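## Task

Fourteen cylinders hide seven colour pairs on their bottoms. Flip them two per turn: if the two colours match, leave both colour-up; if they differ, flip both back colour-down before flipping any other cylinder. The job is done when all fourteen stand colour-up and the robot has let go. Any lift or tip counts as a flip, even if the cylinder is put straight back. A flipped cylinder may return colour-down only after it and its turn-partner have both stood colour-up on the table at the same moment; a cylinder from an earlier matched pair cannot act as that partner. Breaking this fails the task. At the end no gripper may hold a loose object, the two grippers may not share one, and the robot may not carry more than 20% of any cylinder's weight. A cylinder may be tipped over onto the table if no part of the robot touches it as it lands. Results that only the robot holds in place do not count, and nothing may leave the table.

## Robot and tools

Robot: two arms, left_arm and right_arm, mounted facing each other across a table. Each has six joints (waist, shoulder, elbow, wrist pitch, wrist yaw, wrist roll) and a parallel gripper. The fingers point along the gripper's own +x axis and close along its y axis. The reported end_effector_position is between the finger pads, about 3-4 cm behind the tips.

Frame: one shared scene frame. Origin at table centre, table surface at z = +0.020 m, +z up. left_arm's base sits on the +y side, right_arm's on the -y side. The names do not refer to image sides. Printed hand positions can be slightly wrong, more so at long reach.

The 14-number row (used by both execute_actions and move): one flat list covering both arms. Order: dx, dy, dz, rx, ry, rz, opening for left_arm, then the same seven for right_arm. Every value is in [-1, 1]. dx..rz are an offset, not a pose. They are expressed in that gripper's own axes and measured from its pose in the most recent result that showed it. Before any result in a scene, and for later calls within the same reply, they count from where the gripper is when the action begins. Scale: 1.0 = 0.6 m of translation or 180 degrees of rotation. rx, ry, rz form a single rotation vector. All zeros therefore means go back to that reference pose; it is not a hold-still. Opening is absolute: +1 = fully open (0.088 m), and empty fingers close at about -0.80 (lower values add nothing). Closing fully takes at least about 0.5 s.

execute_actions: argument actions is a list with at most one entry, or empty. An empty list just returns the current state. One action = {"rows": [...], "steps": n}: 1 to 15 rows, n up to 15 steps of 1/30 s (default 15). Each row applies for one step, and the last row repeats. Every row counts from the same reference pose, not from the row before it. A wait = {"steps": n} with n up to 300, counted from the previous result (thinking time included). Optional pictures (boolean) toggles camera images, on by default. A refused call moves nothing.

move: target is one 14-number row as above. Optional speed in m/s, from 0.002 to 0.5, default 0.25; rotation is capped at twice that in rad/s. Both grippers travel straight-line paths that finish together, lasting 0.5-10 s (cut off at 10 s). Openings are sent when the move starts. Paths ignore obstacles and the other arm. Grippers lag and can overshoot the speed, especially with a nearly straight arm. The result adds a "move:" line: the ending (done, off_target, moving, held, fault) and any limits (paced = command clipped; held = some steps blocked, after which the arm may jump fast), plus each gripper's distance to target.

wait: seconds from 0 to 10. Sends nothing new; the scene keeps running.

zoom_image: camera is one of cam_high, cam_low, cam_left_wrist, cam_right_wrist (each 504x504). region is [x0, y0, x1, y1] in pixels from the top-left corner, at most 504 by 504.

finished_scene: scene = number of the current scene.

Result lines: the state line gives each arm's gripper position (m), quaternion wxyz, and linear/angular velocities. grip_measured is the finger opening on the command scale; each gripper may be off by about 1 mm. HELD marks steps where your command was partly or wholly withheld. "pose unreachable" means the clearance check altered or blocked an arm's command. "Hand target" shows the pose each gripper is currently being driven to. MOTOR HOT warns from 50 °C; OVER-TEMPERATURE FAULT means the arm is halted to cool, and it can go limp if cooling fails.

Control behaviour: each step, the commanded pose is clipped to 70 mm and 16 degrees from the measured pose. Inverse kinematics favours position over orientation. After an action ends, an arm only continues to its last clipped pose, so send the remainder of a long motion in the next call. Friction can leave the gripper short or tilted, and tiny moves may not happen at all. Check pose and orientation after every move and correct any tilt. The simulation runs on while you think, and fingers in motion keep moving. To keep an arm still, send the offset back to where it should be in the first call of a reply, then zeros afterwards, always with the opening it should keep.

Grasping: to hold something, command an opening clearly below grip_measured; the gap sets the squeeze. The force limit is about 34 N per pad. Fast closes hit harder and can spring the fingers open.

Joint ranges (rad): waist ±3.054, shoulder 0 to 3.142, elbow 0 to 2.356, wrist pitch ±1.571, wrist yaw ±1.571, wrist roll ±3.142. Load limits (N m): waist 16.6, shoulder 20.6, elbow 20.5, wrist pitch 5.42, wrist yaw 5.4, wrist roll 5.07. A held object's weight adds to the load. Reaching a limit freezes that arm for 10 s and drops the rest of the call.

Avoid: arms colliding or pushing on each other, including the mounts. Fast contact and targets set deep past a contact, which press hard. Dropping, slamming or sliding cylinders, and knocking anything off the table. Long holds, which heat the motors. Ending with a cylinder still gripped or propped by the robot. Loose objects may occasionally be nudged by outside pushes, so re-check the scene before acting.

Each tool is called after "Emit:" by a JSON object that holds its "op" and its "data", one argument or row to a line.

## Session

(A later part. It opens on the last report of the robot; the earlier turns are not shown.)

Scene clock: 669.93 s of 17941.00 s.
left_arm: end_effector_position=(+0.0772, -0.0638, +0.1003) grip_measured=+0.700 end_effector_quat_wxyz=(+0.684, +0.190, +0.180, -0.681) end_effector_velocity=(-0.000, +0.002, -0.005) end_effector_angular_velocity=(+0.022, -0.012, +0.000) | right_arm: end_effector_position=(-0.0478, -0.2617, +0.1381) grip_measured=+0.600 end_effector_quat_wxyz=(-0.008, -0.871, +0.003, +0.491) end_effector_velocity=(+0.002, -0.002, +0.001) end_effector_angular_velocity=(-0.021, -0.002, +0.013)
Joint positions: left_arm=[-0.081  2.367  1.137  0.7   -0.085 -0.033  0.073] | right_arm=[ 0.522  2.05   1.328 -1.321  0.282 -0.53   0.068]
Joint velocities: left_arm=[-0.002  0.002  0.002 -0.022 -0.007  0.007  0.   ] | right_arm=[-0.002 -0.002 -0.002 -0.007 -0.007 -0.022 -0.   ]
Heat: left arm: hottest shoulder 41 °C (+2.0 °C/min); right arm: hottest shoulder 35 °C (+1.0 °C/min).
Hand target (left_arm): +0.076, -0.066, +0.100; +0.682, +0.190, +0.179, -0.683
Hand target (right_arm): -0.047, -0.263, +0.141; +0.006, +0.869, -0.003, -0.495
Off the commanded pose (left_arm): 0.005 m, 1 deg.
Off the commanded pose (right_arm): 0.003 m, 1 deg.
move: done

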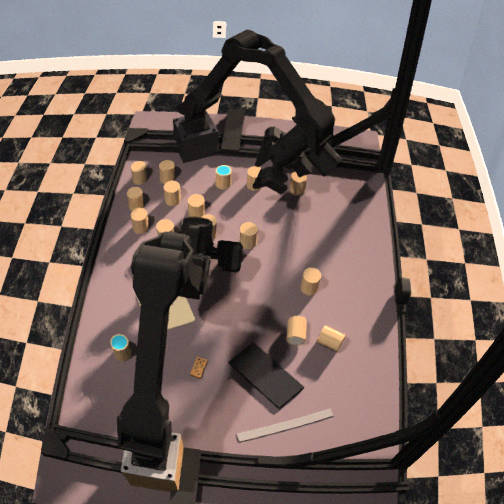

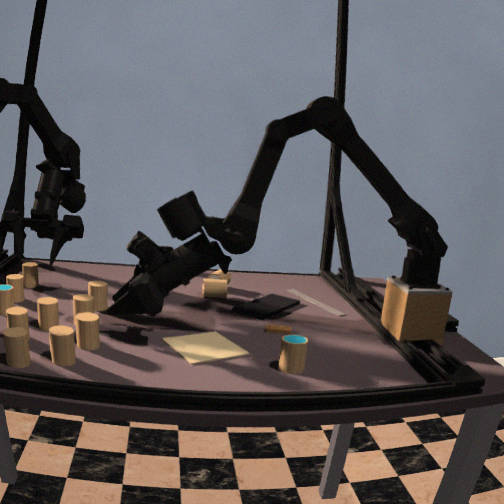

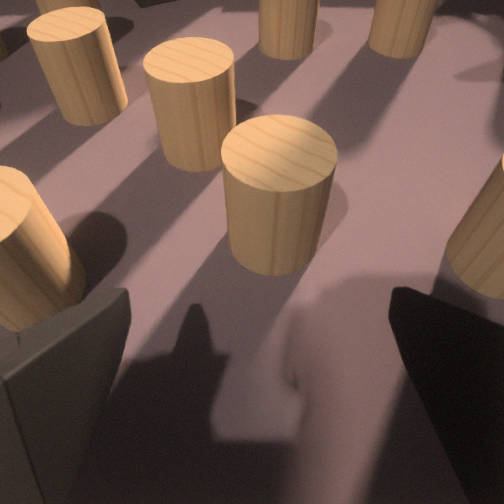

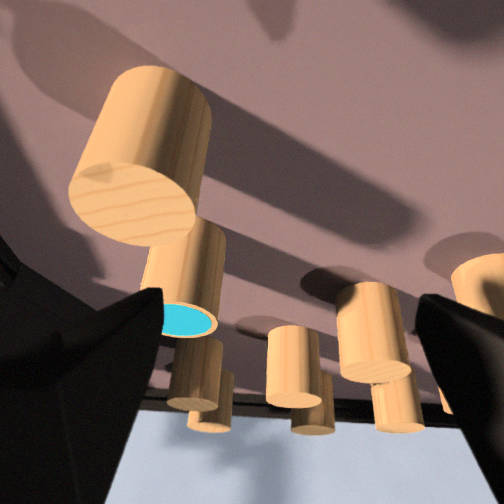

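Emit:
{"op": "move", "data": {
  "target": [-0.035,0.142,-0.01,-0.004,0,0,0.7,0,0,0,0,0,0,0.6],
  "speed": 0.2
}}

Scene clock: 678.93 s of 17941.00 s.
left_arm: end_effector_position=(+0.1646, -0.0427, +0.1018) grip_measured=+0.700 end_effector_quat_wxyz=(+0.686, +0.189, +0.188, -0.677) end_effector_velocity=(-0.003, +0.003, -0.002) end_effector_angular_velocity=(+0.012, -0.001, -0.012) | right_arm: end_effector_position=(-0.0479, -0.2617, +0.1382) grip_measured=+0.600 end_effector_quat_wxyz=(-0.008, -0.871, +0.003, +0.491) end_effector_velocity=(-0.001, -0.000, -0.001) end_effector_angular_velocity=(-0.005, +0.010, +0.000)
Joint positions: left_arm=[0.139 2.318 1.045 0.732 0.098 0.064 0.073] | right_arm=[ 0.522  2.049  1.328 -1.321  0.281 -0.53   0.068]
Joint velocities: left_arm=[-0.002 -0.002 -0.007 -0.007  0.007  0.007 -0.   ] | right_arm=[-0.002 -0.002 -0.002  0.007 -0.007 -0.007 -0.   ]
Heat: left arm: hottest shoulder 41 °C (+1.0 °C/min); right arm: hottest shoulder 36 °C (+2.0 °C/min).
Hand target (left_arm): +0.163, -0.043, +0.107; +0.685, +0.186, +0.183, -0.680
Hand target (right_arm): -0.048, -0.262, +0.138; +0.008, +0.871, -0.003, -0.491
Off the commanded pose (left_arm): 0.006 m, 1 deg.
Off the commanded pose (right_arm): 0.000 m, 0 deg.
After step 90, 5.13 s passed at rest.
move: done

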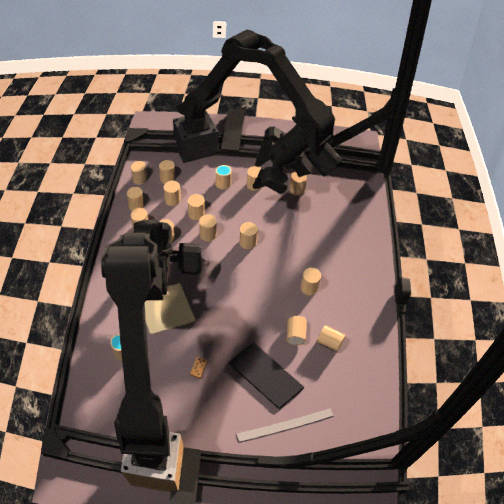

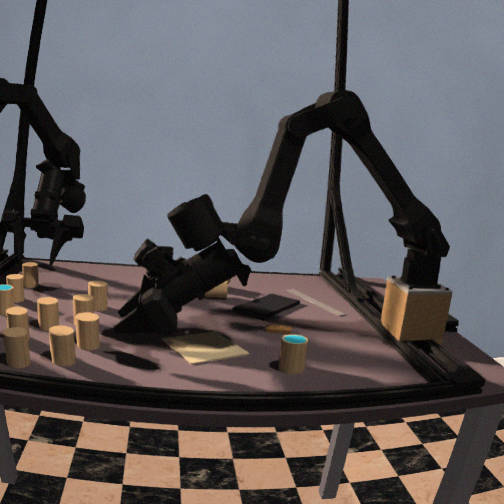

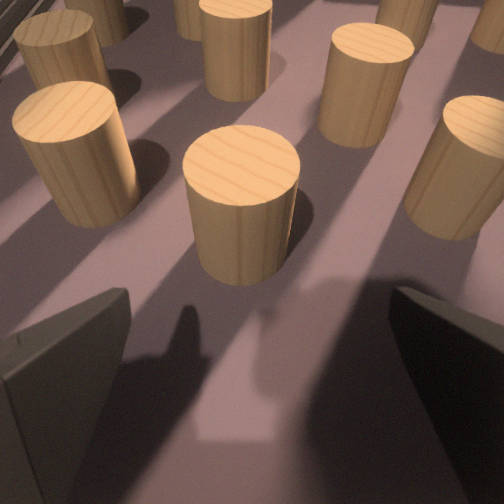

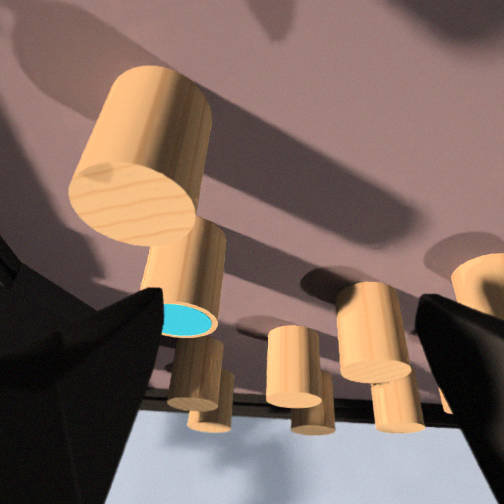

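Emit:
{"op": "move", "data": {
  "target": [0.118,0.007,0.009,0,-0.004,0,0.45,0,0,0,0,0,0,0.6],
  "speed": 0.1
}}

Scene clock: 685.30 s of 17941.00 s.
left_arm: end_effector_position=(+0.1708, -0.1037, +0.0714) grip_measured=+0.450 end_effector_quat_wxyz=(+0.687, +0.185, +0.183, -0.678) end_effector_velocity=(-0.002, -0.002, +0.003) end_effector_angular_velocity=(-0.003, +0.010, -0.005) | right_arm: end_effector_position=(-0.0479, -0.2617, +0.1382) grip_measured=+0.600 end_effector_quat_wxyz=(-0.008, -0.871, +0.003, +0.491) end_effector_velocity=(-0.001, -0.003, +0.001) end_effector_angular_velocity=(-0.014, +0.009, -0.019)
Joint positions: left_arm=[0.135 2.549 1.374 0.647 0.096 0.062 0.061] | right_arm=[ 0.522  2.049  1.328 -1.321  0.281 -0.53   0.068]
Joint velocities: left_arm=[-0.002 -0.002  0.007 -0.007  0.007 -0.007 -0.   ] | right_arm=[-0.002 -0.002  0.002 -0.007 -0.022  0.007 -0.   ]
Heat: left arm: hottest shoulder 42 °C (+4.1 °C/min); right arm: hottest shoulder 36 °C (+1.0 °C/min).
Hand target (left_arm): +0.170, -0.106, +0.070; +0.687, +0.184, +0.184, -0.678
Hand target (right_arm): -0.048, -0.262, +0.138; +0.007, +0.871, -0.003, -0.491
Off the commanded pose (left_arm): 0.003 m, 0 deg.
Off the commanded pose (right_arm): 0.000 m, 0 deg.
After step 90, 2.20 s passed at rest.
move: done

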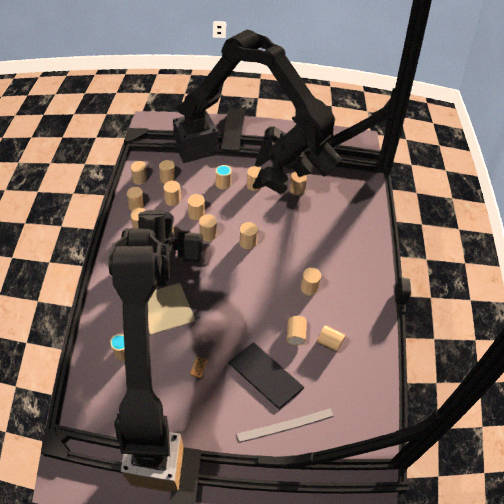

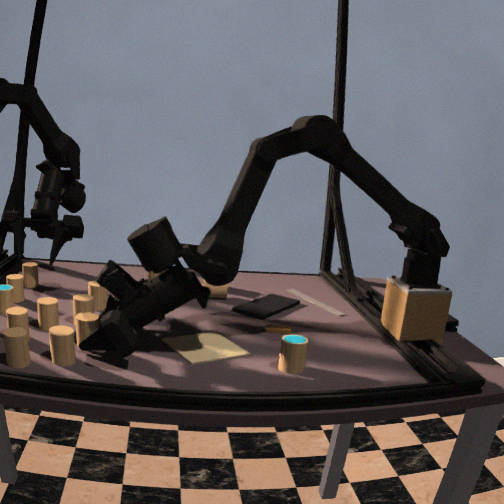

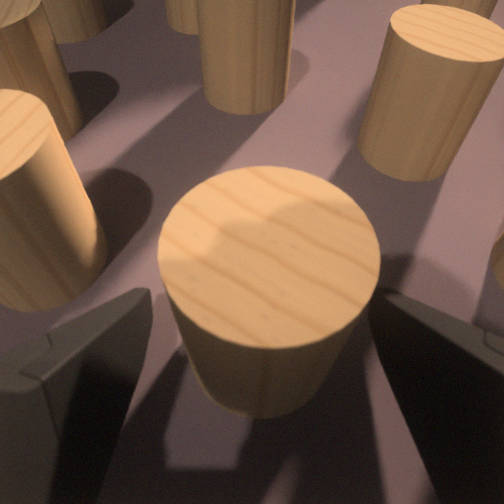

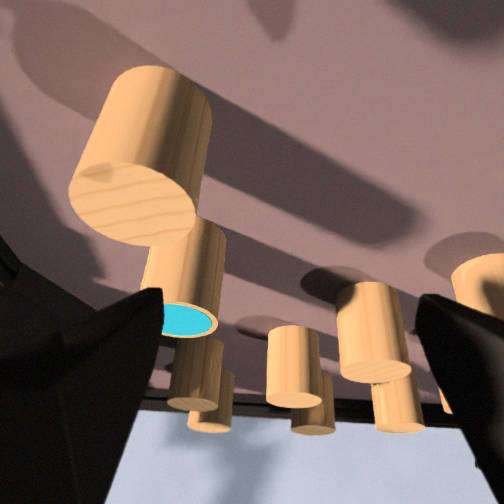

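Emit:
{"op": "execute_actions", "data": {
  "actions": [
    {"rows":[[0,0,0,0,0,0,-0.3,0,0,0,0,0,0,0.6]],"steps":11}
  ],
  "pictures": false
}}

Emit:
{"op": "execute_actions", "data": {
  "actions": [
    {"rows":[[-0.005,0,0.009,0,0,0,-0.3,0,0,0,0,0,0,0.6],[-0.01,0,0.018,0,0,0,-0.3,0,0,0,0,0,0,0.6],[-0.015,0,0.027,0,0,0,-0.3,0,0,0,0,0,0,0.6],[-0.02,0,0.036,0,0,0,-0.3,0,0,0,0,0,0,0.6],[-0.025,0,0.044,0,0,0,-0.3,0,0,0,0,0,0,0.6],[-0.03,0,0.052,0,0,0,-0.3,0,0,0,0,0,0,0.6]],"steps":12}
  ],
  "pictures": false
}}

Emit:
{"op": "move", "data": {
  "target": [-0.31,-0.255,-0.176,0,0.497,0,-0.3,0,0,0,0,0,0,0.6],
  "speed": 0.35
}}

Scene clock: 701.00 s of 17941.00 s.
left_arm: end_effector_position=(+0.1710, -0.1038, +0.0712) grip_measured=+0.011 end_effector_quat_wxyz=(+0.688, +0.185, +0.183, -0.678) end_effector_velocity=(-0.003, +0.002, -0.004) end_effector_angular_velocity=(+0.012, +0.012, -0.005) | right_arm: end_effector_position=(-0.0479, -0.2618, +0.1381) grip_measured=+0.600 end_effector_quat_wxyz=(-0.008, -0.871, +0.003, +0.491) end_effector_velocity=(+0.003, -0.001, +0.001) end_effector_angular_velocity=(-0.013, -0.002, -0.004)
Joint positions: left_arm=[0.135 2.55  1.374 0.647 0.095 0.062 0.04 ] | right_arm=[ 0.522  2.049  1.328 -1.321  0.281 -0.53   0.068]
Joint velocities: left_arm=[-0.002  0.002 -0.002 -0.007  0.007 -0.007 -0.   ] | right_arm=[-0.007 -0.002 -0.002 -0.007 -0.007 -0.007 -0.   ]
Heat: left arm: hottest shoulder 43 °C (+3.0 °C/min); right arm: hottest shoulder 36 °C (+2.0 °C/min).
Hand target (left_arm): +0.171, -0.104, +0.071; +0.687, +0.185, +0.183, -0.678
Hand target (right_arm): -0.048, -0.262, +0.138; +0.008, +0.871, -0.003, -0.491
Off the commanded pose (left_arm): 0.000 m, 0 deg.
Off the commanded pose (right_arm): 0.000 m, 0 deg.
Steps of this call (steps 1 to 90: nothing new was sent; then 12.33 s passed at rest; steps 91 to 101: all 11 steps of this action). Readings (end_effector_position):
91: left_arm (+0.1708, -0.1038, +0.0711) | right_arm (-0.0479, -0.2618, +0.1381)
92: left_arm (+0.1708, -0.1038, +0.0711) | right_arm (-0.0479, -0.2618, +0.1381)
94: left_arm (+0.1709, -0.1038, +0.0711) | right_arm (-0.0479, -0.2618, +0.1381)
98: left_arm (+0.1710, -0.1038, +0.0712) | right_arm (-0.0479, -0.2618, +0.1381)
101: the state above

Scene clock: 701.40 s of 17941.00 s.
left_arm: end_effector_position=(+0.1711, -0.1052, +0.1026) grip_measured=+0.011 end_effector_quat_wxyz=(+0.687, +0.185, +0.184, -0.678) end_effector_velocity=(+0.000, -0.006, +0.046) end_effector_angular_velocity=(-0.045, -0.016, +0.000) | right_arm: end_effector_position=(-0.0479, -0.2618, +0.1381) grip_measured=+0.600 end_effector_quat_wxyz=(-0.008, -0.871, +0.003, +0.491) end_effector_velocity=(+0.002, -0.002, +0.001) end_effector_angular_velocity=(+0.002, -0.003, -0.025)
Joint positions: left_arm=[0.135 2.46  1.363 0.567 0.095 0.062 0.04 ] | right_arm=[ 0.522  2.049  1.328 -1.321  0.281 -0.53   0.068]
Joint velocities: left_arm=[-0.002 -0.105 -0.007 -0.051 -0.007  0.007 -0.   ] | right_arm=[-0.002 -0.002 -0.002 -0.007 -0.007  0.022 -0.   ]
Heat: left arm: hottest shoulder 43 °C (+3.0 °C/min); right arm: hottest shoulder 36 °C (+2.0 °C/min).
Hand target (left_arm): +0.171, -0.104, +0.107; +0.688, +0.185, +0.183, -0.678
Hand target (right_arm): -0.048, -0.262, +0.138; +0.008, +0.871, -0.003, -0.491
Off the commanded pose (left_arm): 0.005 m, 0 deg.
Off the commanded pose (right_arm): 0.000 m, 0 deg.
Steps of this call (steps 1 to 12: all 12 steps of this action). Readings (end_effector_position):
1: left_arm (+0.1709, -0.1037, +0.0710) | right_arm (-0.0479, -0.2618, +0.1381)
2: left_arm (+0.1709, -0.1035, +0.0714) | right_arm (-0.0479, -0.2618, +0.1381)
4: left_arm (+0.1708, -0.1025, +0.0745) | right_arm (-0.0479, -0.2618, +0.1381)
8: left_arm (+0.1708, -0.1022, +0.0887) | right_arm (-0.0479, -0.2618, +0.1381)
12: the state above

Scene clock: 704.43 s of 17941.00 s.
left_arm: end_effector_position=(+0.0149, +0.1098, +0.1052) grip_measured=+0.011 end_effector_quat_wxyz=(+0.356, +0.610, +0.616, -0.349) end_effector_velocity=(-0.001, -0.004, +0.003) end_effector_angular_velocity=(-0.013, +0.000, -0.012) | right_arm: end_effector_position=(-0.0479, -0.2618, +0.1381) grip_measured=+0.600 end_effector_quat_wxyz=(-0.008, -0.871, +0.003, +0.491) end_effector_velocity=(+0.003, +0.000, +0.000) end_effector_angular_velocity=(-0.005, -0.014, +0.007)
Joint positions: left_arm=[-0.211  2.572  1.989 -1.503  0.112 -0.203  0.04 ] | right_arm=[ 0.522  2.049  1.328 -1.321  0.281 -0.53   0.068]
Joint velocities: left_arm=[-0.002  0.002  0.022 -0.007 -0.007  0.007 -0.   ] | right_arm=[-0.002  0.002 -0.002 -0.007  0.007 -0.007 -0.   ]
Heat: left arm: hottest shoulder 43 °C (+3.0 °C/min); right arm: hottest shoulder 36 °C (+2.0 °C/min).
Hand target (left_arm): +0.014, +0.109, +0.105; +0.356, +0.609, +0.617, -0.349
Hand target (right_arm): -0.048, -0.262, +0.138; +0.008, +0.871, -0.003, -0.491
Off the commanded pose (left_arm): 0.002 m, 0 deg.
Off the commanded pose (right_arm): 0.000 m, 0 deg.
move: done

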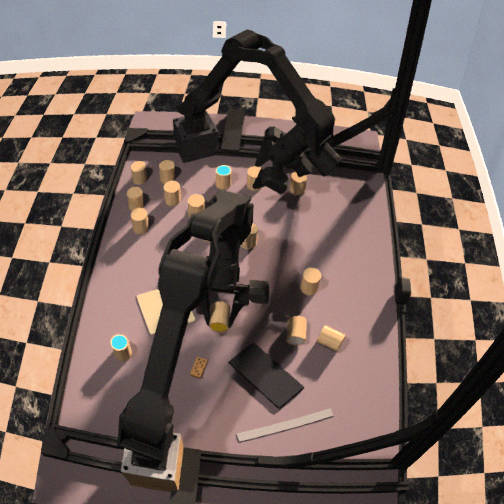

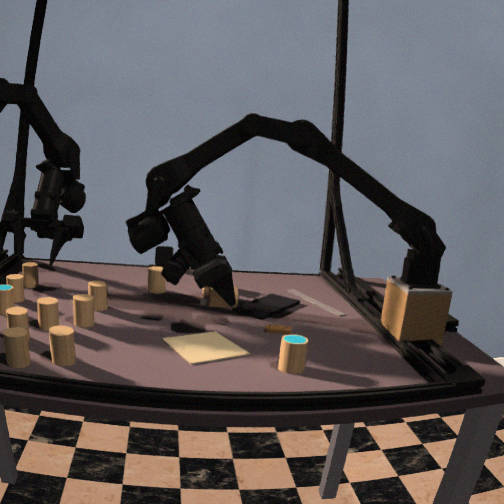

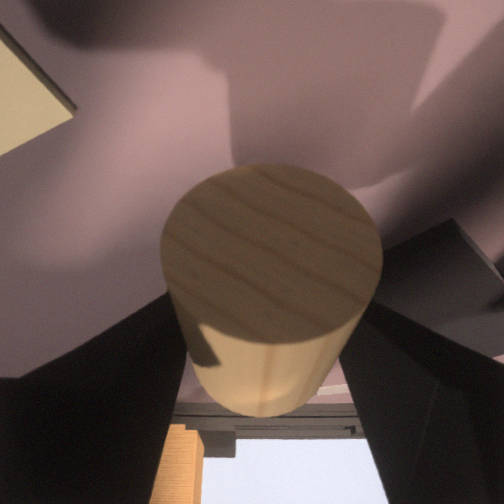

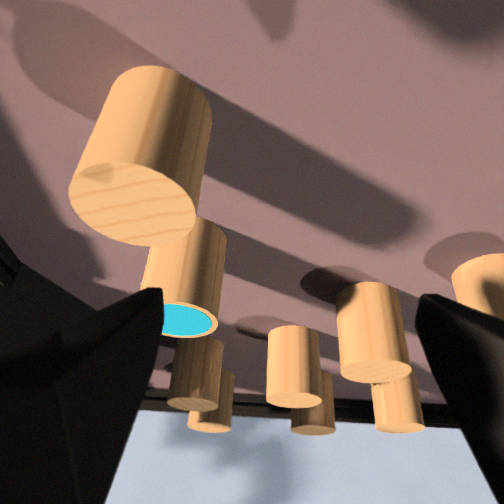

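Emit:
{"op": "move", "data": {
  "target": [0.025,0,0.02,0,0,0,-0.3,0.198,0.09,-0.359,0.004,-0.006,0,0.5],
  "speed": 0.3
}}

Scene clock: 713.97 s of 17941.00 s.
left_arm: end_effector_position=(+0.0144, +0.1076, +0.0882) grip_measured=+0.011 end_effector_quat_wxyz=(+0.356, +0.610, +0.616, -0.350) end_effector_velocity=(+0.002, +0.001, +0.001) end_effector_angular_velocity=(+0.006, -0.019, +0.018) | right_arm: end_effector_position=(+0.1124, -0.2980, +0.1435) grip_measured=+0.500 end_effector_quat_wxyz=(-0.004, -0.873, +0.009, +0.488) end_effector_velocity=(+0.002, -0.003, +0.002) end_effector_angular_velocity=(-0.021, -0.005, +0.001)
Joint positions: left_arm=[-0.211  2.61   1.991 -1.466  0.112 -0.203  0.04 ] | right_arm=[ 0.207  1.519  0.697 -1.127  0.412 -0.82   0.064]
Joint velocities: left_arm=[ 0.002 -0.002 -0.002 -0.007 -0.007 -0.022 -0.   ] | right_arm=[-0.002 -0.002  0.002 -0.022 -0.007 -0.007 -0.   ]
Heat: left arm: hottest shoulder 43 °C (+2.0 °C/min); right arm: hottest shoulder 36 °C (+2.0 °C/min).
Hand target (left_arm): +0.015, +0.107, +0.086; +0.356, +0.610, +0.616, -0.350
Hand target (right_arm): +0.110, -0.296, +0.144; +0.005, +0.872, -0.010, -0.489
Off the commanded pose (left_arm): 0.002 m, 0 deg.
Off the commanded pose (right_arm): 0.087 m, 2 deg; position clipped at the last step of the last action.
move: held (right_arm); limits=paced,held; held on 14 of 35 steps (right_arm), including the last (right_arm)
pose unreachable (right arm): on one or more control steps of this call this arm could not follow its commanded pose, so it was not sent that pose on those steps. On the call's last step it was still not sent that pose. It may still have moved: this result reports where it is.
cause: the commanded pose would bring two parts of the arm too close to each other (joints 3 (elbow) to 6 (wrist roll) lie between them).

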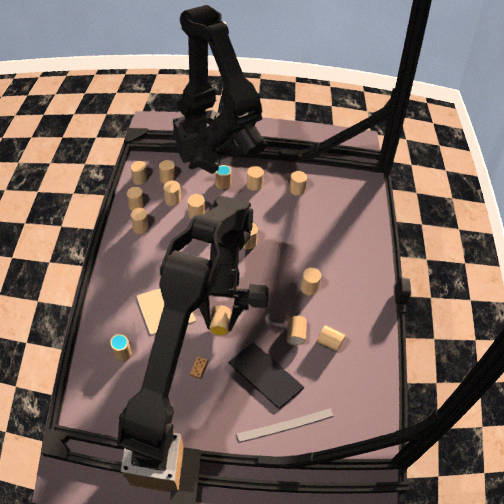

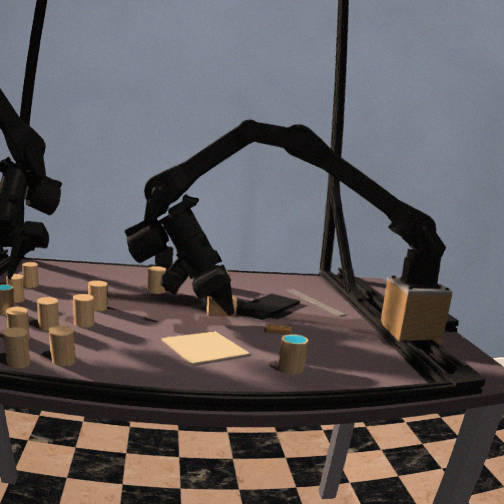

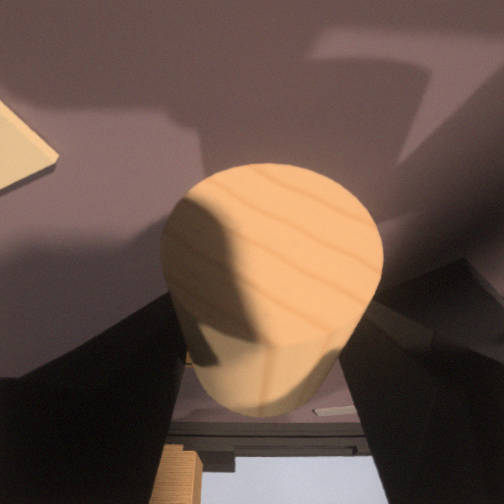

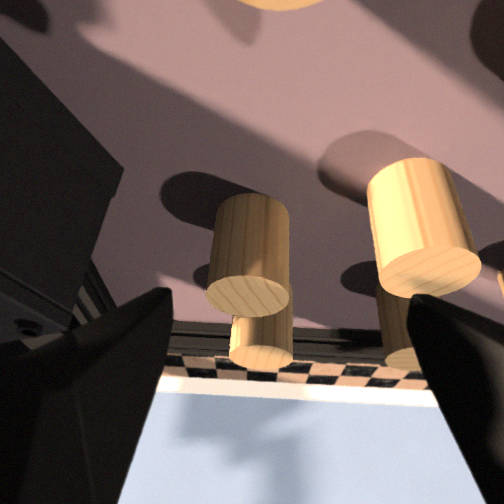

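Emit:
{"op": "move", "data": {
  "target": [0,0,0,0,0,0,-0.3,0.044,-0.095,-0.077,-0.001,-0.009,-0.006,0.5],
  "speed": 0.2
}}

Scene clock: 722.33 s of 17941.00 s.
left_arm: end_effector_position=(+0.0145, +0.1076, +0.0878) grip_measured=+0.011 end_effector_quat_wxyz=(+0.356, +0.610, +0.616, -0.350) end_effector_velocity=(-0.001, +0.005, +0.003) end_effector_angular_velocity=(+0.023, +0.005, -0.005) | right_arm: end_effector_position=(+0.1664, -0.2444, +0.1443) grip_measured=+0.500 end_effector_quat_wxyz=(-0.002, -0.867, -0.000, +0.499) end_effector_velocity=(+0.002, +0.001, +0.000) end_effector_angular_velocity=(-0.002, -0.005, +0.013)
Joint positions: left_arm=[-0.211  2.611  1.991 -1.465  0.112 -0.203  0.04 ] | right_arm=[-0.164  1.523  0.732 -0.947  0.501 -1.237  0.064]
Joint velocities: left_arm=[-0.002 -0.002 -0.002 -0.022  0.007  0.007 -0.   ] | right_arm=[-0.007 -0.002 -0.002  0.007  0.007 -0.022 -0.   ]
Heat: left arm: hottest shoulder 43 °C (+2.0 °C/min); right arm: hottest shoulder 34 °C (+0.0 °C/min).
Hand target (left_arm): +0.014, +0.108, +0.088; +0.356, +0.609, +0.616, -0.350
Hand target (right_arm): +0.166, -0.241, +0.145; +0.000, +0.867, +0.001, -0.499
Off the commanded pose (left_arm): 0.000 m, 0 deg.
Off the commanded pose (right_arm): 0.003 m, 0 deg.
move: done

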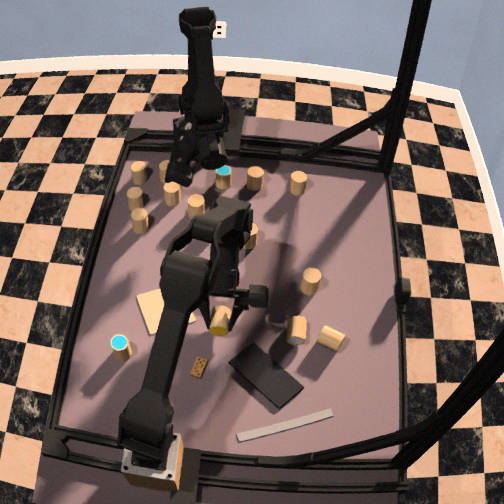

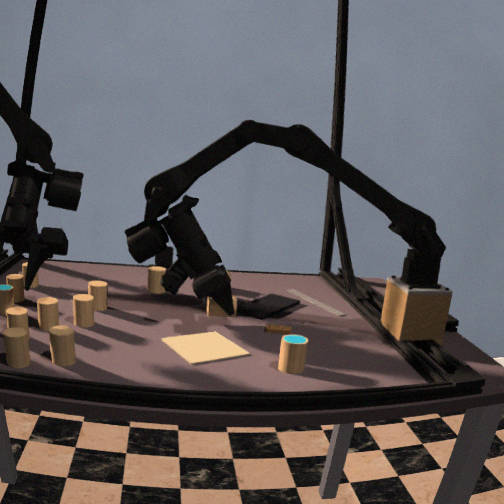

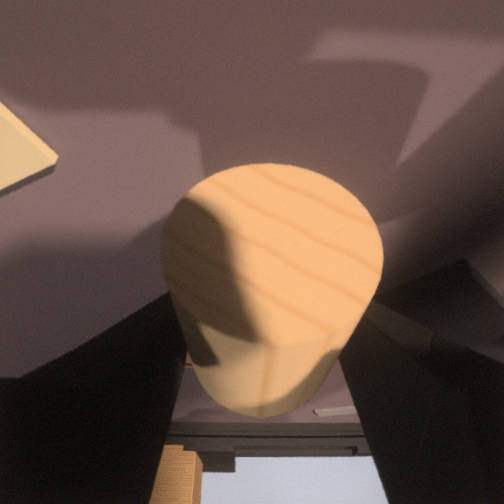

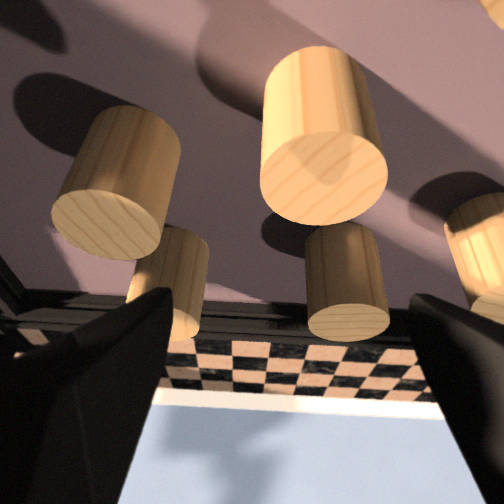

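Emit:
{"op": "move", "data": {
  "target": [0.032,0,0.018,0,0.002,0,-0.3,0.123,-0.014,0.06,0,0,0,0.5],
  "speed": 0.1
}}

Scene clock: 727.77 s of 17941.00 s.
left_arm: end_effector_position=(+0.0141, +0.1058, +0.0729) grip_measured=+0.011 end_effector_quat_wxyz=(+0.357, +0.609, +0.615, -0.351) end_effector_velocity=(-0.001, +0.003, +0.001) end_effector_angular_velocity=(+0.013, -0.000, +0.007) | right_arm: end_effector_position=(+0.1710, -0.2331, +0.0649) grip_measured=+0.500 end_effector_quat_wxyz=(+0.004, -0.865, -0.004, +0.502) end_effector_velocity=(-0.002, -0.002, -0.003) end_effector_angular_velocity=(-0.012, +0.020, +0.001)
Joint positions: left_arm=[-0.211  2.642  1.991 -1.429  0.112 -0.203  0.04 ] | right_arm=[-0.2    1.798  0.615 -0.519  0.503 -1.279  0.064]
Joint velocities: left_arm=[-0.002 -0.002 -0.007 -0.007  0.007 -0.007 -0.   ] | right_arm=[-0.002  0.007 -0.002  0.007 -0.022 -0.007  0.   ]
Heat: left arm: hottest shoulder 44 °C (+3.0 °C/min); right arm: hottest shoulder 33 °C (-2.0 °C/min).
Hand target (left_arm): +0.015, +0.108, +0.066; +0.354, +0.611, +0.617, -0.348
Hand target (right_arm): +0.173, -0.236, +0.063; +0.001, +0.867, +0.000, -0.499
Off the commanded pose (left_arm): 0.007 m, 1 deg.
Off the commanded pose (right_arm): 0.004 m, 1 deg.
move: done

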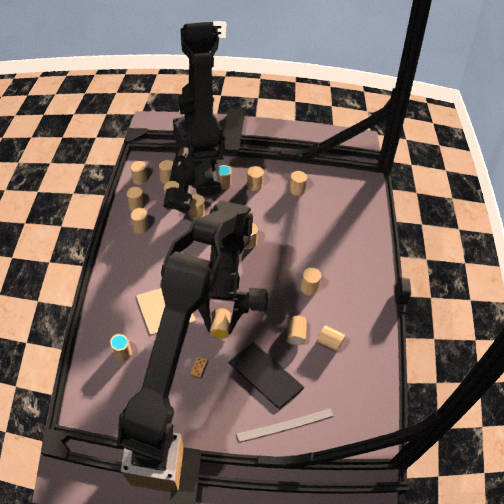

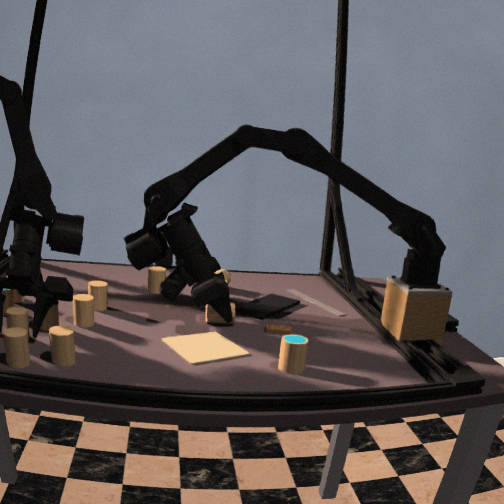

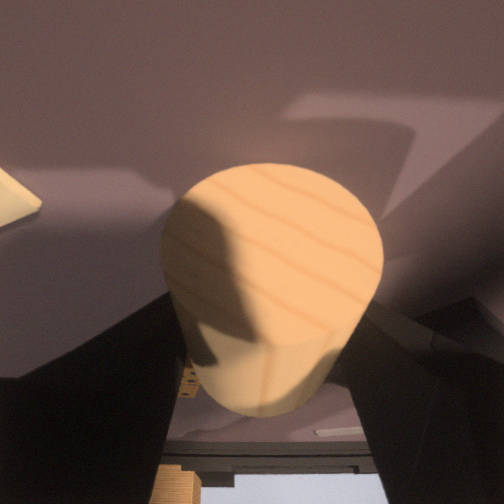

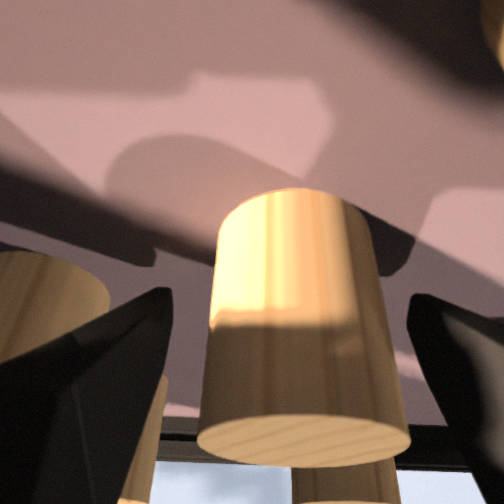

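Emit:
{"op": "execute_actions", "data": {
  "actions": [
    {"rows":[[0,0,0,0,0,0,0.6,0,0,0,0,0,0,-0.3]],"steps":11}
  ],
  "pictures": false
}}

Emit:
{"op": "move", "data": {
  "target": [0,0,0,0,0,0,0.6,-0.13,0,-0.075,0,0,0,-0.3],
  "speed": 0.2
}}

Emit:
{"op": "move", "data": {
  "target": [0.051,0,-0.015,0,-0.495,0,0.6,-0.2,-0.03,0.482,0,-0.5,0,-0.3],
  "speed": 0.35
}}

Scene clock: 739.03 s of 17941.00 s.
left_arm: end_effector_position=(+0.0141, +0.1058, +0.0720) grip_measured=+0.586 end_effector_quat_wxyz=(+0.357, +0.609, +0.615, -0.351) end_effector_velocity=(+0.001, +0.003, -0.001) end_effector_angular_velocity=(+0.011, -0.013, +0.000) | right_arm: end_effector_position=(+0.1714, -0.2337, +0.0646) grip_measured=-0.001 end_effector_quat_wxyz=(+0.003, -0.865, -0.003, +0.501) end_effector_velocity=(+0.001, -0.004, -0.001) end_effector_angular_velocity=(-0.025, +0.004, +0.016)
Joint positions: left_arm=[-0.211  2.644  1.99  -1.427  0.112 -0.203  0.068] | right_arm=[-0.201  1.8    0.614 -0.52   0.505 -1.28   0.039]
Joint velocities: left_arm=[-0.002  0.002 -0.002 -0.007 -0.007 -0.007  0.006] | right_arm=[-0.002 -0.002 -0.007 -0.007 -0.007 -0.022 -0.   ]
Heat: left arm: hottest shoulder 43 °C (+2.0 °C/min); right arm: hottest shoulder 32 °C (-4.1 °C/min).
Hand target (left_arm): +0.014, +0.106, +0.073; +0.357, +0.609, +0.615, -0.351
Hand target (right_arm): +0.171, -0.233, +0.065; -0.004, +0.865, +0.004, -0.502
Off the commanded pose (left_arm): 0.001 m, 0 deg.
Off the commanded pose (right_arm): 0.001 m, 0 deg.
Steps of this call (steps 1 to 327: nothing new was sent; steps 328 to 338: all 11 steps of this action). Readings (end_effector_position):
328: left_arm (+0.0142, +0.1060, +0.0721) | right_arm (+0.1712, -0.2334, +0.0644)
329: left_arm (+0.0142, +0.1060, +0.0721) | right_arm (+0.1712, -0.2334, +0.0644)
331: left_arm (+0.0141, +0.1058, +0.0720) | right_arm (+0.1712, -0.2334, +0.0644)
335: left_arm (+0.0141, +0.1058, +0.0720) | right_arm (+0.1714, -0.2337, +0.0646)
338: the state above

Scene clock: 740.20 s of 17941.00 s.
left_arm: end_effector_position=(+0.0141, +0.1058, +0.0720) grip_measured=+0.600 end_effector_quat_wxyz=(+0.357, +0.609, +0.615, -0.351) end_effector_velocity=(-0.002, +0.002, +0.001) end_effector_angular_velocity=(+0.009, +0.001, +0.007) | right_arm: end_effector_position=(+0.1725, -0.2383, +0.1499) grip_measured=-0.001 end_effector_quat_wxyz=(-0.007, -0.867, +0.003, +0.498) end_effector_velocity=(-0.000, -0.002, +0.003) end_effector_angular_velocity=(-0.005, +0.005, -0.010)
Joint positions: left_arm=[-0.211  2.644  1.99  -1.427  0.112 -0.203  0.068] | right_arm=[-0.2    1.53   0.764 -0.963  0.505 -1.279  0.039]
Joint velocities: left_arm=[-0.002 -0.002 -0.002 -0.007  0.007 -0.007 -0.   ] | right_arm=[-0.002 -0.007  0.007 -0.022 -0.007  0.007  0.   ]
Heat: left arm: hottest shoulder 43 °C (+2.0 °C/min); right arm: hottest shoulder 32 °C (-4.0 °C/min).
Hand target (left_arm): +0.014, +0.106, +0.072; +0.357, +0.609, +0.615, -0.351
Hand target (right_arm): +0.171, -0.234, +0.155; -0.003, +0.865, +0.003, -0.501
Off the commanded pose (left_arm): 0.000 m, 0 deg.
Off the commanded pose (right_arm): 0.006 m, 1 deg.
move: done

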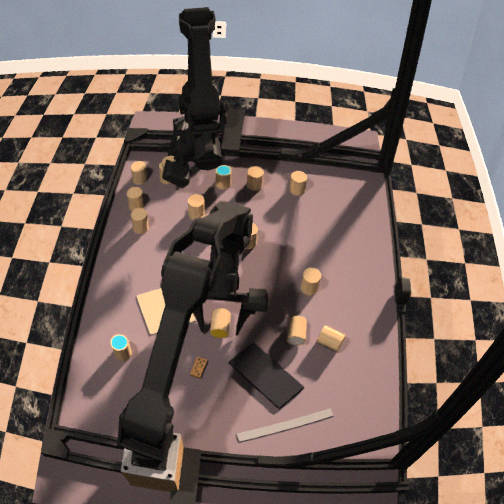

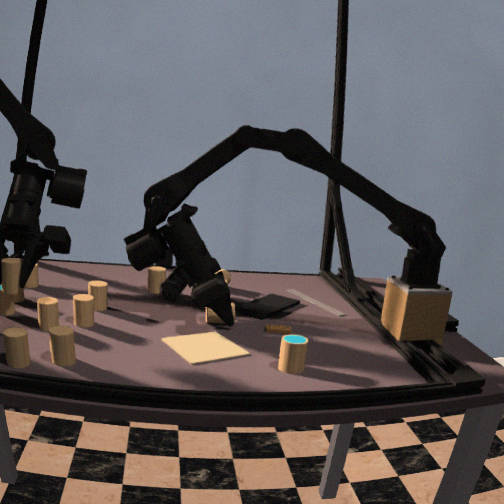

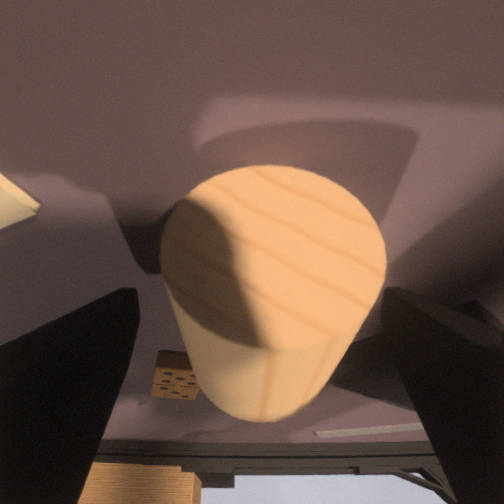

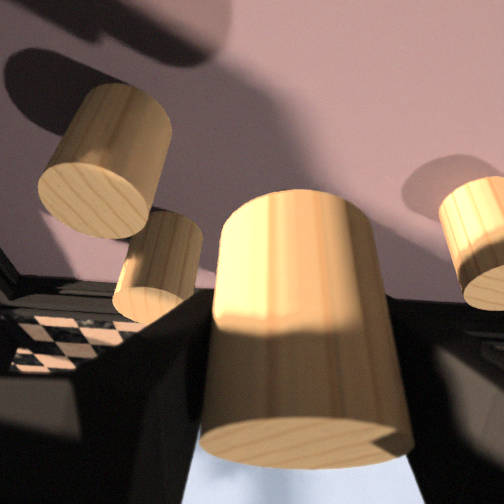

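Scene clock: 743.03 s of 17941.00 s.
left_arm: end_effector_position=(+0.0128, +0.1265, +0.0519) grip_measured=+0.600 end_effector_quat_wxyz=(+0.685, +0.182, +0.190, -0.679) end_effector_velocity=(-0.002, +0.001, -0.000) end_effector_angular_velocity=(-0.001, +0.011, -0.005) | right_arm: end_effector_position=(-0.1381, -0.2204, +0.1114) grip_measured=-0.001 end_effector_quat_wxyz=(-0.004, -0.258, +0.003, +0.966) end_effector_velocity=(+0.002, -0.003, -0.002) end_effector_angular_velocity=(-0.003, +0.000, +0.006)
Joint positions: left_arm=[-0.431  2.399  0.45   1.371 -0.38  -0.248  0.068] | right_arm=[ 0.155  1.924  0.603  0.527 -0.795 -0.618  0.039]
Joint velocities: left_arm=[-0.002  0.002 -0.002  0.007  0.007 -0.007  0.   ] | right_arm=[-0.002  0.002 -0.012  0.007 -0.007 -0.007 -0.   ]
Heat: left arm: hottest shoulder 43 °C (+1.0 °C/min); right arm: hottest shoulder 32 °C (-4.1 °C/min).
Hand target (left_arm): +0.013, +0.129, +0.050; +0.685, +0.186, +0.189, -0.679
Hand target (right_arm): -0.137, -0.224, +0.107; -0.008, -0.260, +0.010, +0.965
Off the commanded pose (left_arm): 0.003 m, 1 deg.
Off the commanded pose (right_arm): 0.004 m, 0 deg.
move: done

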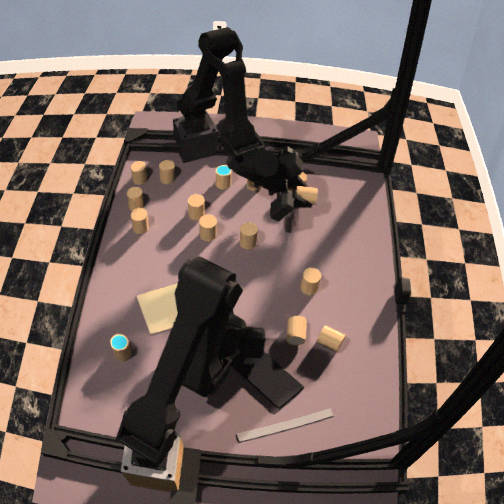

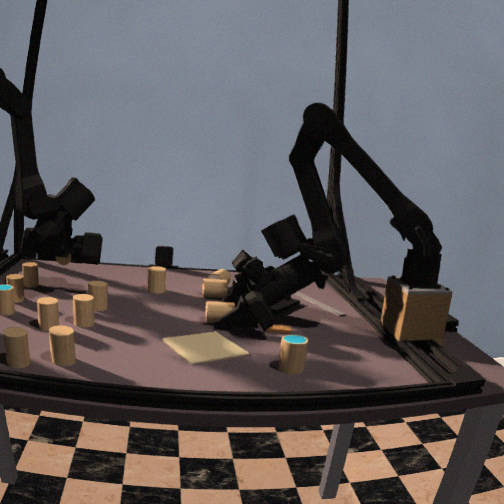

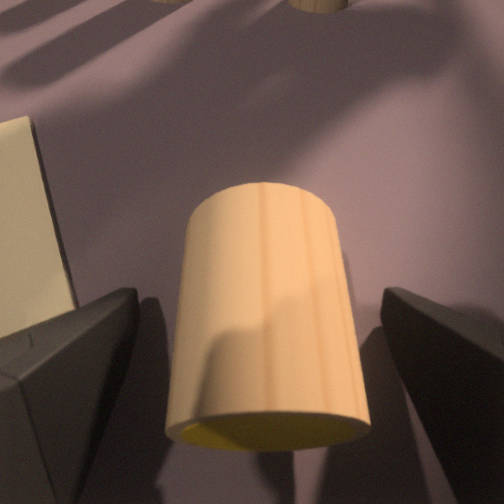

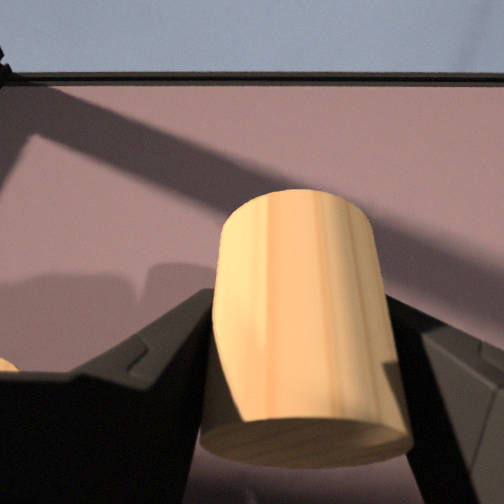

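Emit:
{"op": "move", "data": {
  "target": [0,0,0,0,0,0,-0.3,0.035,-0.03,-0.061,0.002,0,0,-0.3],
  "speed": 0.15
}}

Emit:
{"op": "move", "data": {
  "target": [0,0,0,0,0,0,-0.3,0.019,0,-0.033,0.003,0.002,0,-0.3],
  "speed": 0.04
}}

Scene clock: 747.57 s of 17941.00 s.
left_arm: end_effector_position=(+0.0130, +0.1268, +0.0517) grip_measured=+0.003 end_effector_quat_wxyz=(+0.685, +0.183, +0.190, -0.679) end_effector_velocity=(+0.000, -0.000, +0.000) end_effector_angular_velocity=(+0.000, +0.002, +0.007) | right_arm: end_effector_position=(-0.1368, -0.2046, +0.0701) grip_measured=-0.001 end_effector_quat_wxyz=(-0.002, -0.261, +0.007, +0.965) end_effector_velocity=(+0.001, -0.004, -0.000) end_effector_angular_velocity=(-0.013, +0.007, +0.016)
Joint positions: left_arm=[-0.431  2.401  0.449  1.372 -0.38  -0.247  0.039] | right_arm=[ 0.122  2.131  0.658  0.649 -0.815 -0.648  0.039]
Joint velocities: left_arm=[-0.002 -0.002  0.002 -0.007 -0.007 -0.007  0.   ] | right_arm=[-0.002  0.002 -0.002 -0.007 -0.022 -0.007 -0.   ]
Heat: left arm: hottest shoulder 42 °C (+0.0 °C/min); right arm: hottest shoulder 32 °C (-4.0 °C/min).
Hand target (left_arm): +0.013, +0.127, +0.052; +0.685, +0.183, +0.190, -0.679
Hand target (right_arm): -0.138, -0.203, +0.069; -0.003, -0.258, +0.006, +0.966
Off the commanded pose (left_arm): 0.000 m, 0 deg.
Off the commanded pose (right_arm): 0.002 m, 0 deg.
move: done

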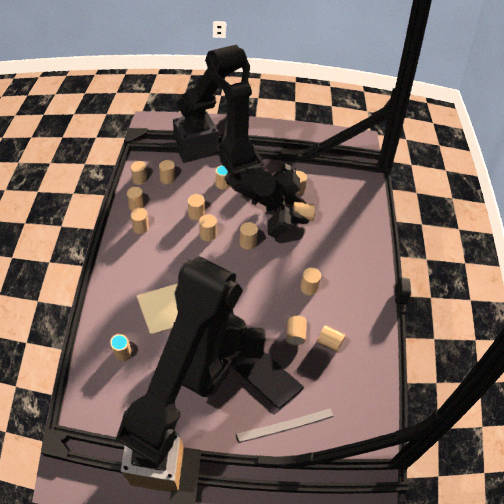

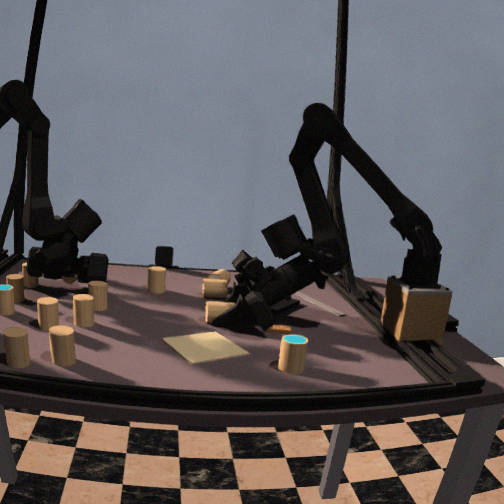

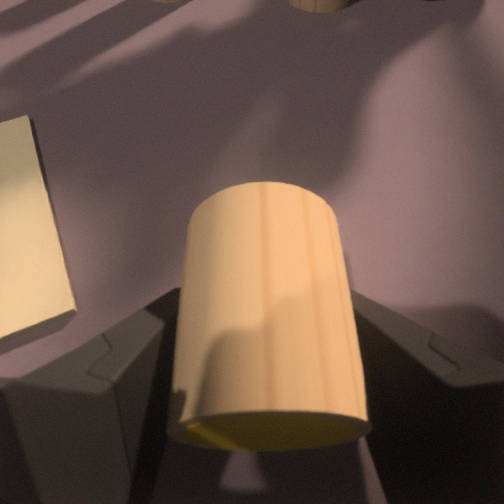

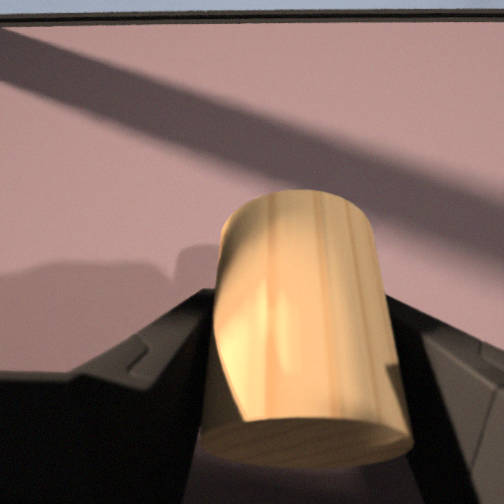

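Scene clock: 748.37 s of 17941.00 s.
left_arm: end_effector_position=(+0.0130, +0.1268, +0.0517) grip_measured=+0.003 end_effector_quat_wxyz=(+0.685, +0.183, +0.190, -0.679) end_effector_velocity=(-0.001, +0.002, -0.003) end_effector_angular_velocity=(+0.013, -0.008, -0.012) | right_arm: end_effector_position=(-0.1374, -0.2044, +0.0549) grip_measured=-0.001 end_effector_quat_wxyz=(-0.002, -0.257, +0.005, +0.967) end_effector_velocity=(-0.000, -0.003, -0.002) end_effector_angular_velocity=(+0.001, +0.003, +0.011)
Joint positions: left_arm=[-0.431  2.401  0.449  1.372 -0.38  -0.247  0.039] | right_arm=[ 0.122  2.207  0.663  0.732 -0.819 -0.645  0.039]
Joint velocities: left_arm=[-0.002  0.002 -0.002 -0.007  0.007  0.007 -0.   ] | right_arm=[ 0.002  0.007 -0.002  0.007 -0.007 -0.007 -0.   ]
Heat: left arm: hottest shoulder 42 °C (+0.0 °C/min); right arm: hottest shoulder 32 °C (-4.1 °C/min).
Hand target (left_arm): +0.013, +0.127, +0.052; +0.685, +0.183, +0.190, -0.679
Hand target (right_arm): -0.136, -0.205, +0.047; -0.001, -0.264, +0.012, +0.965
Off the commanded pose (left_arm): 0.000 m, 0 deg.
Off the commanded pose (right_arm): 0.008 m, 1 deg.
move: done

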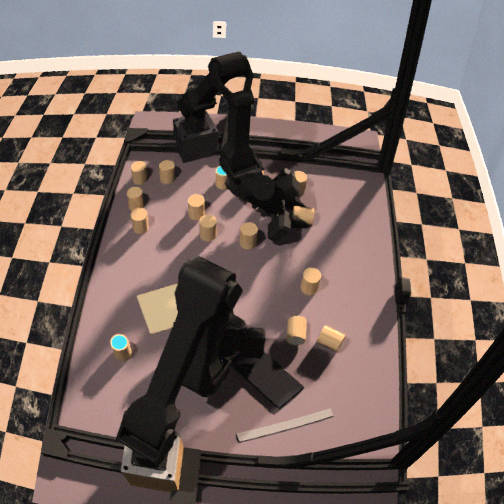

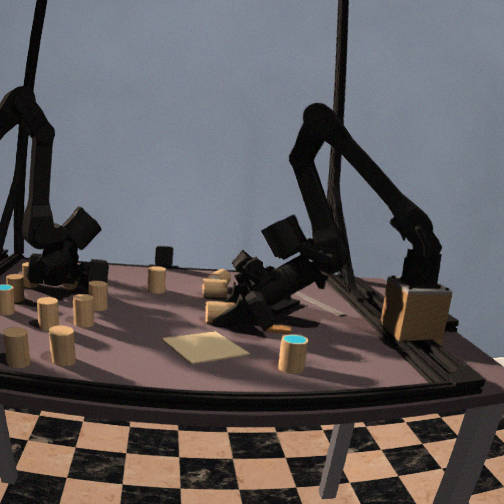

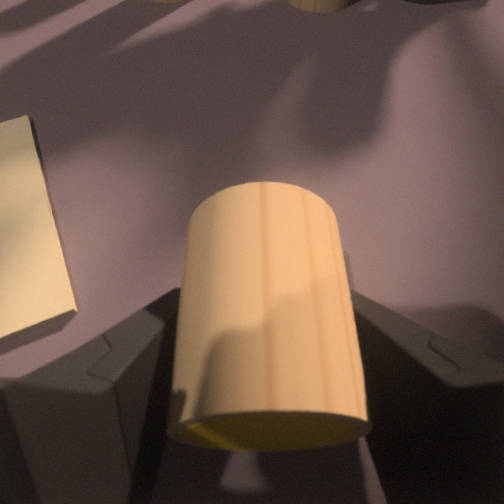

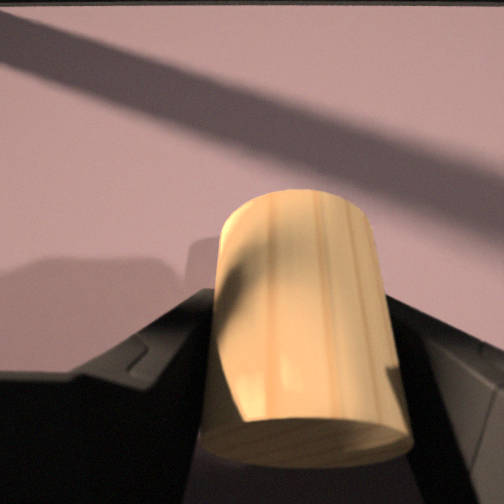

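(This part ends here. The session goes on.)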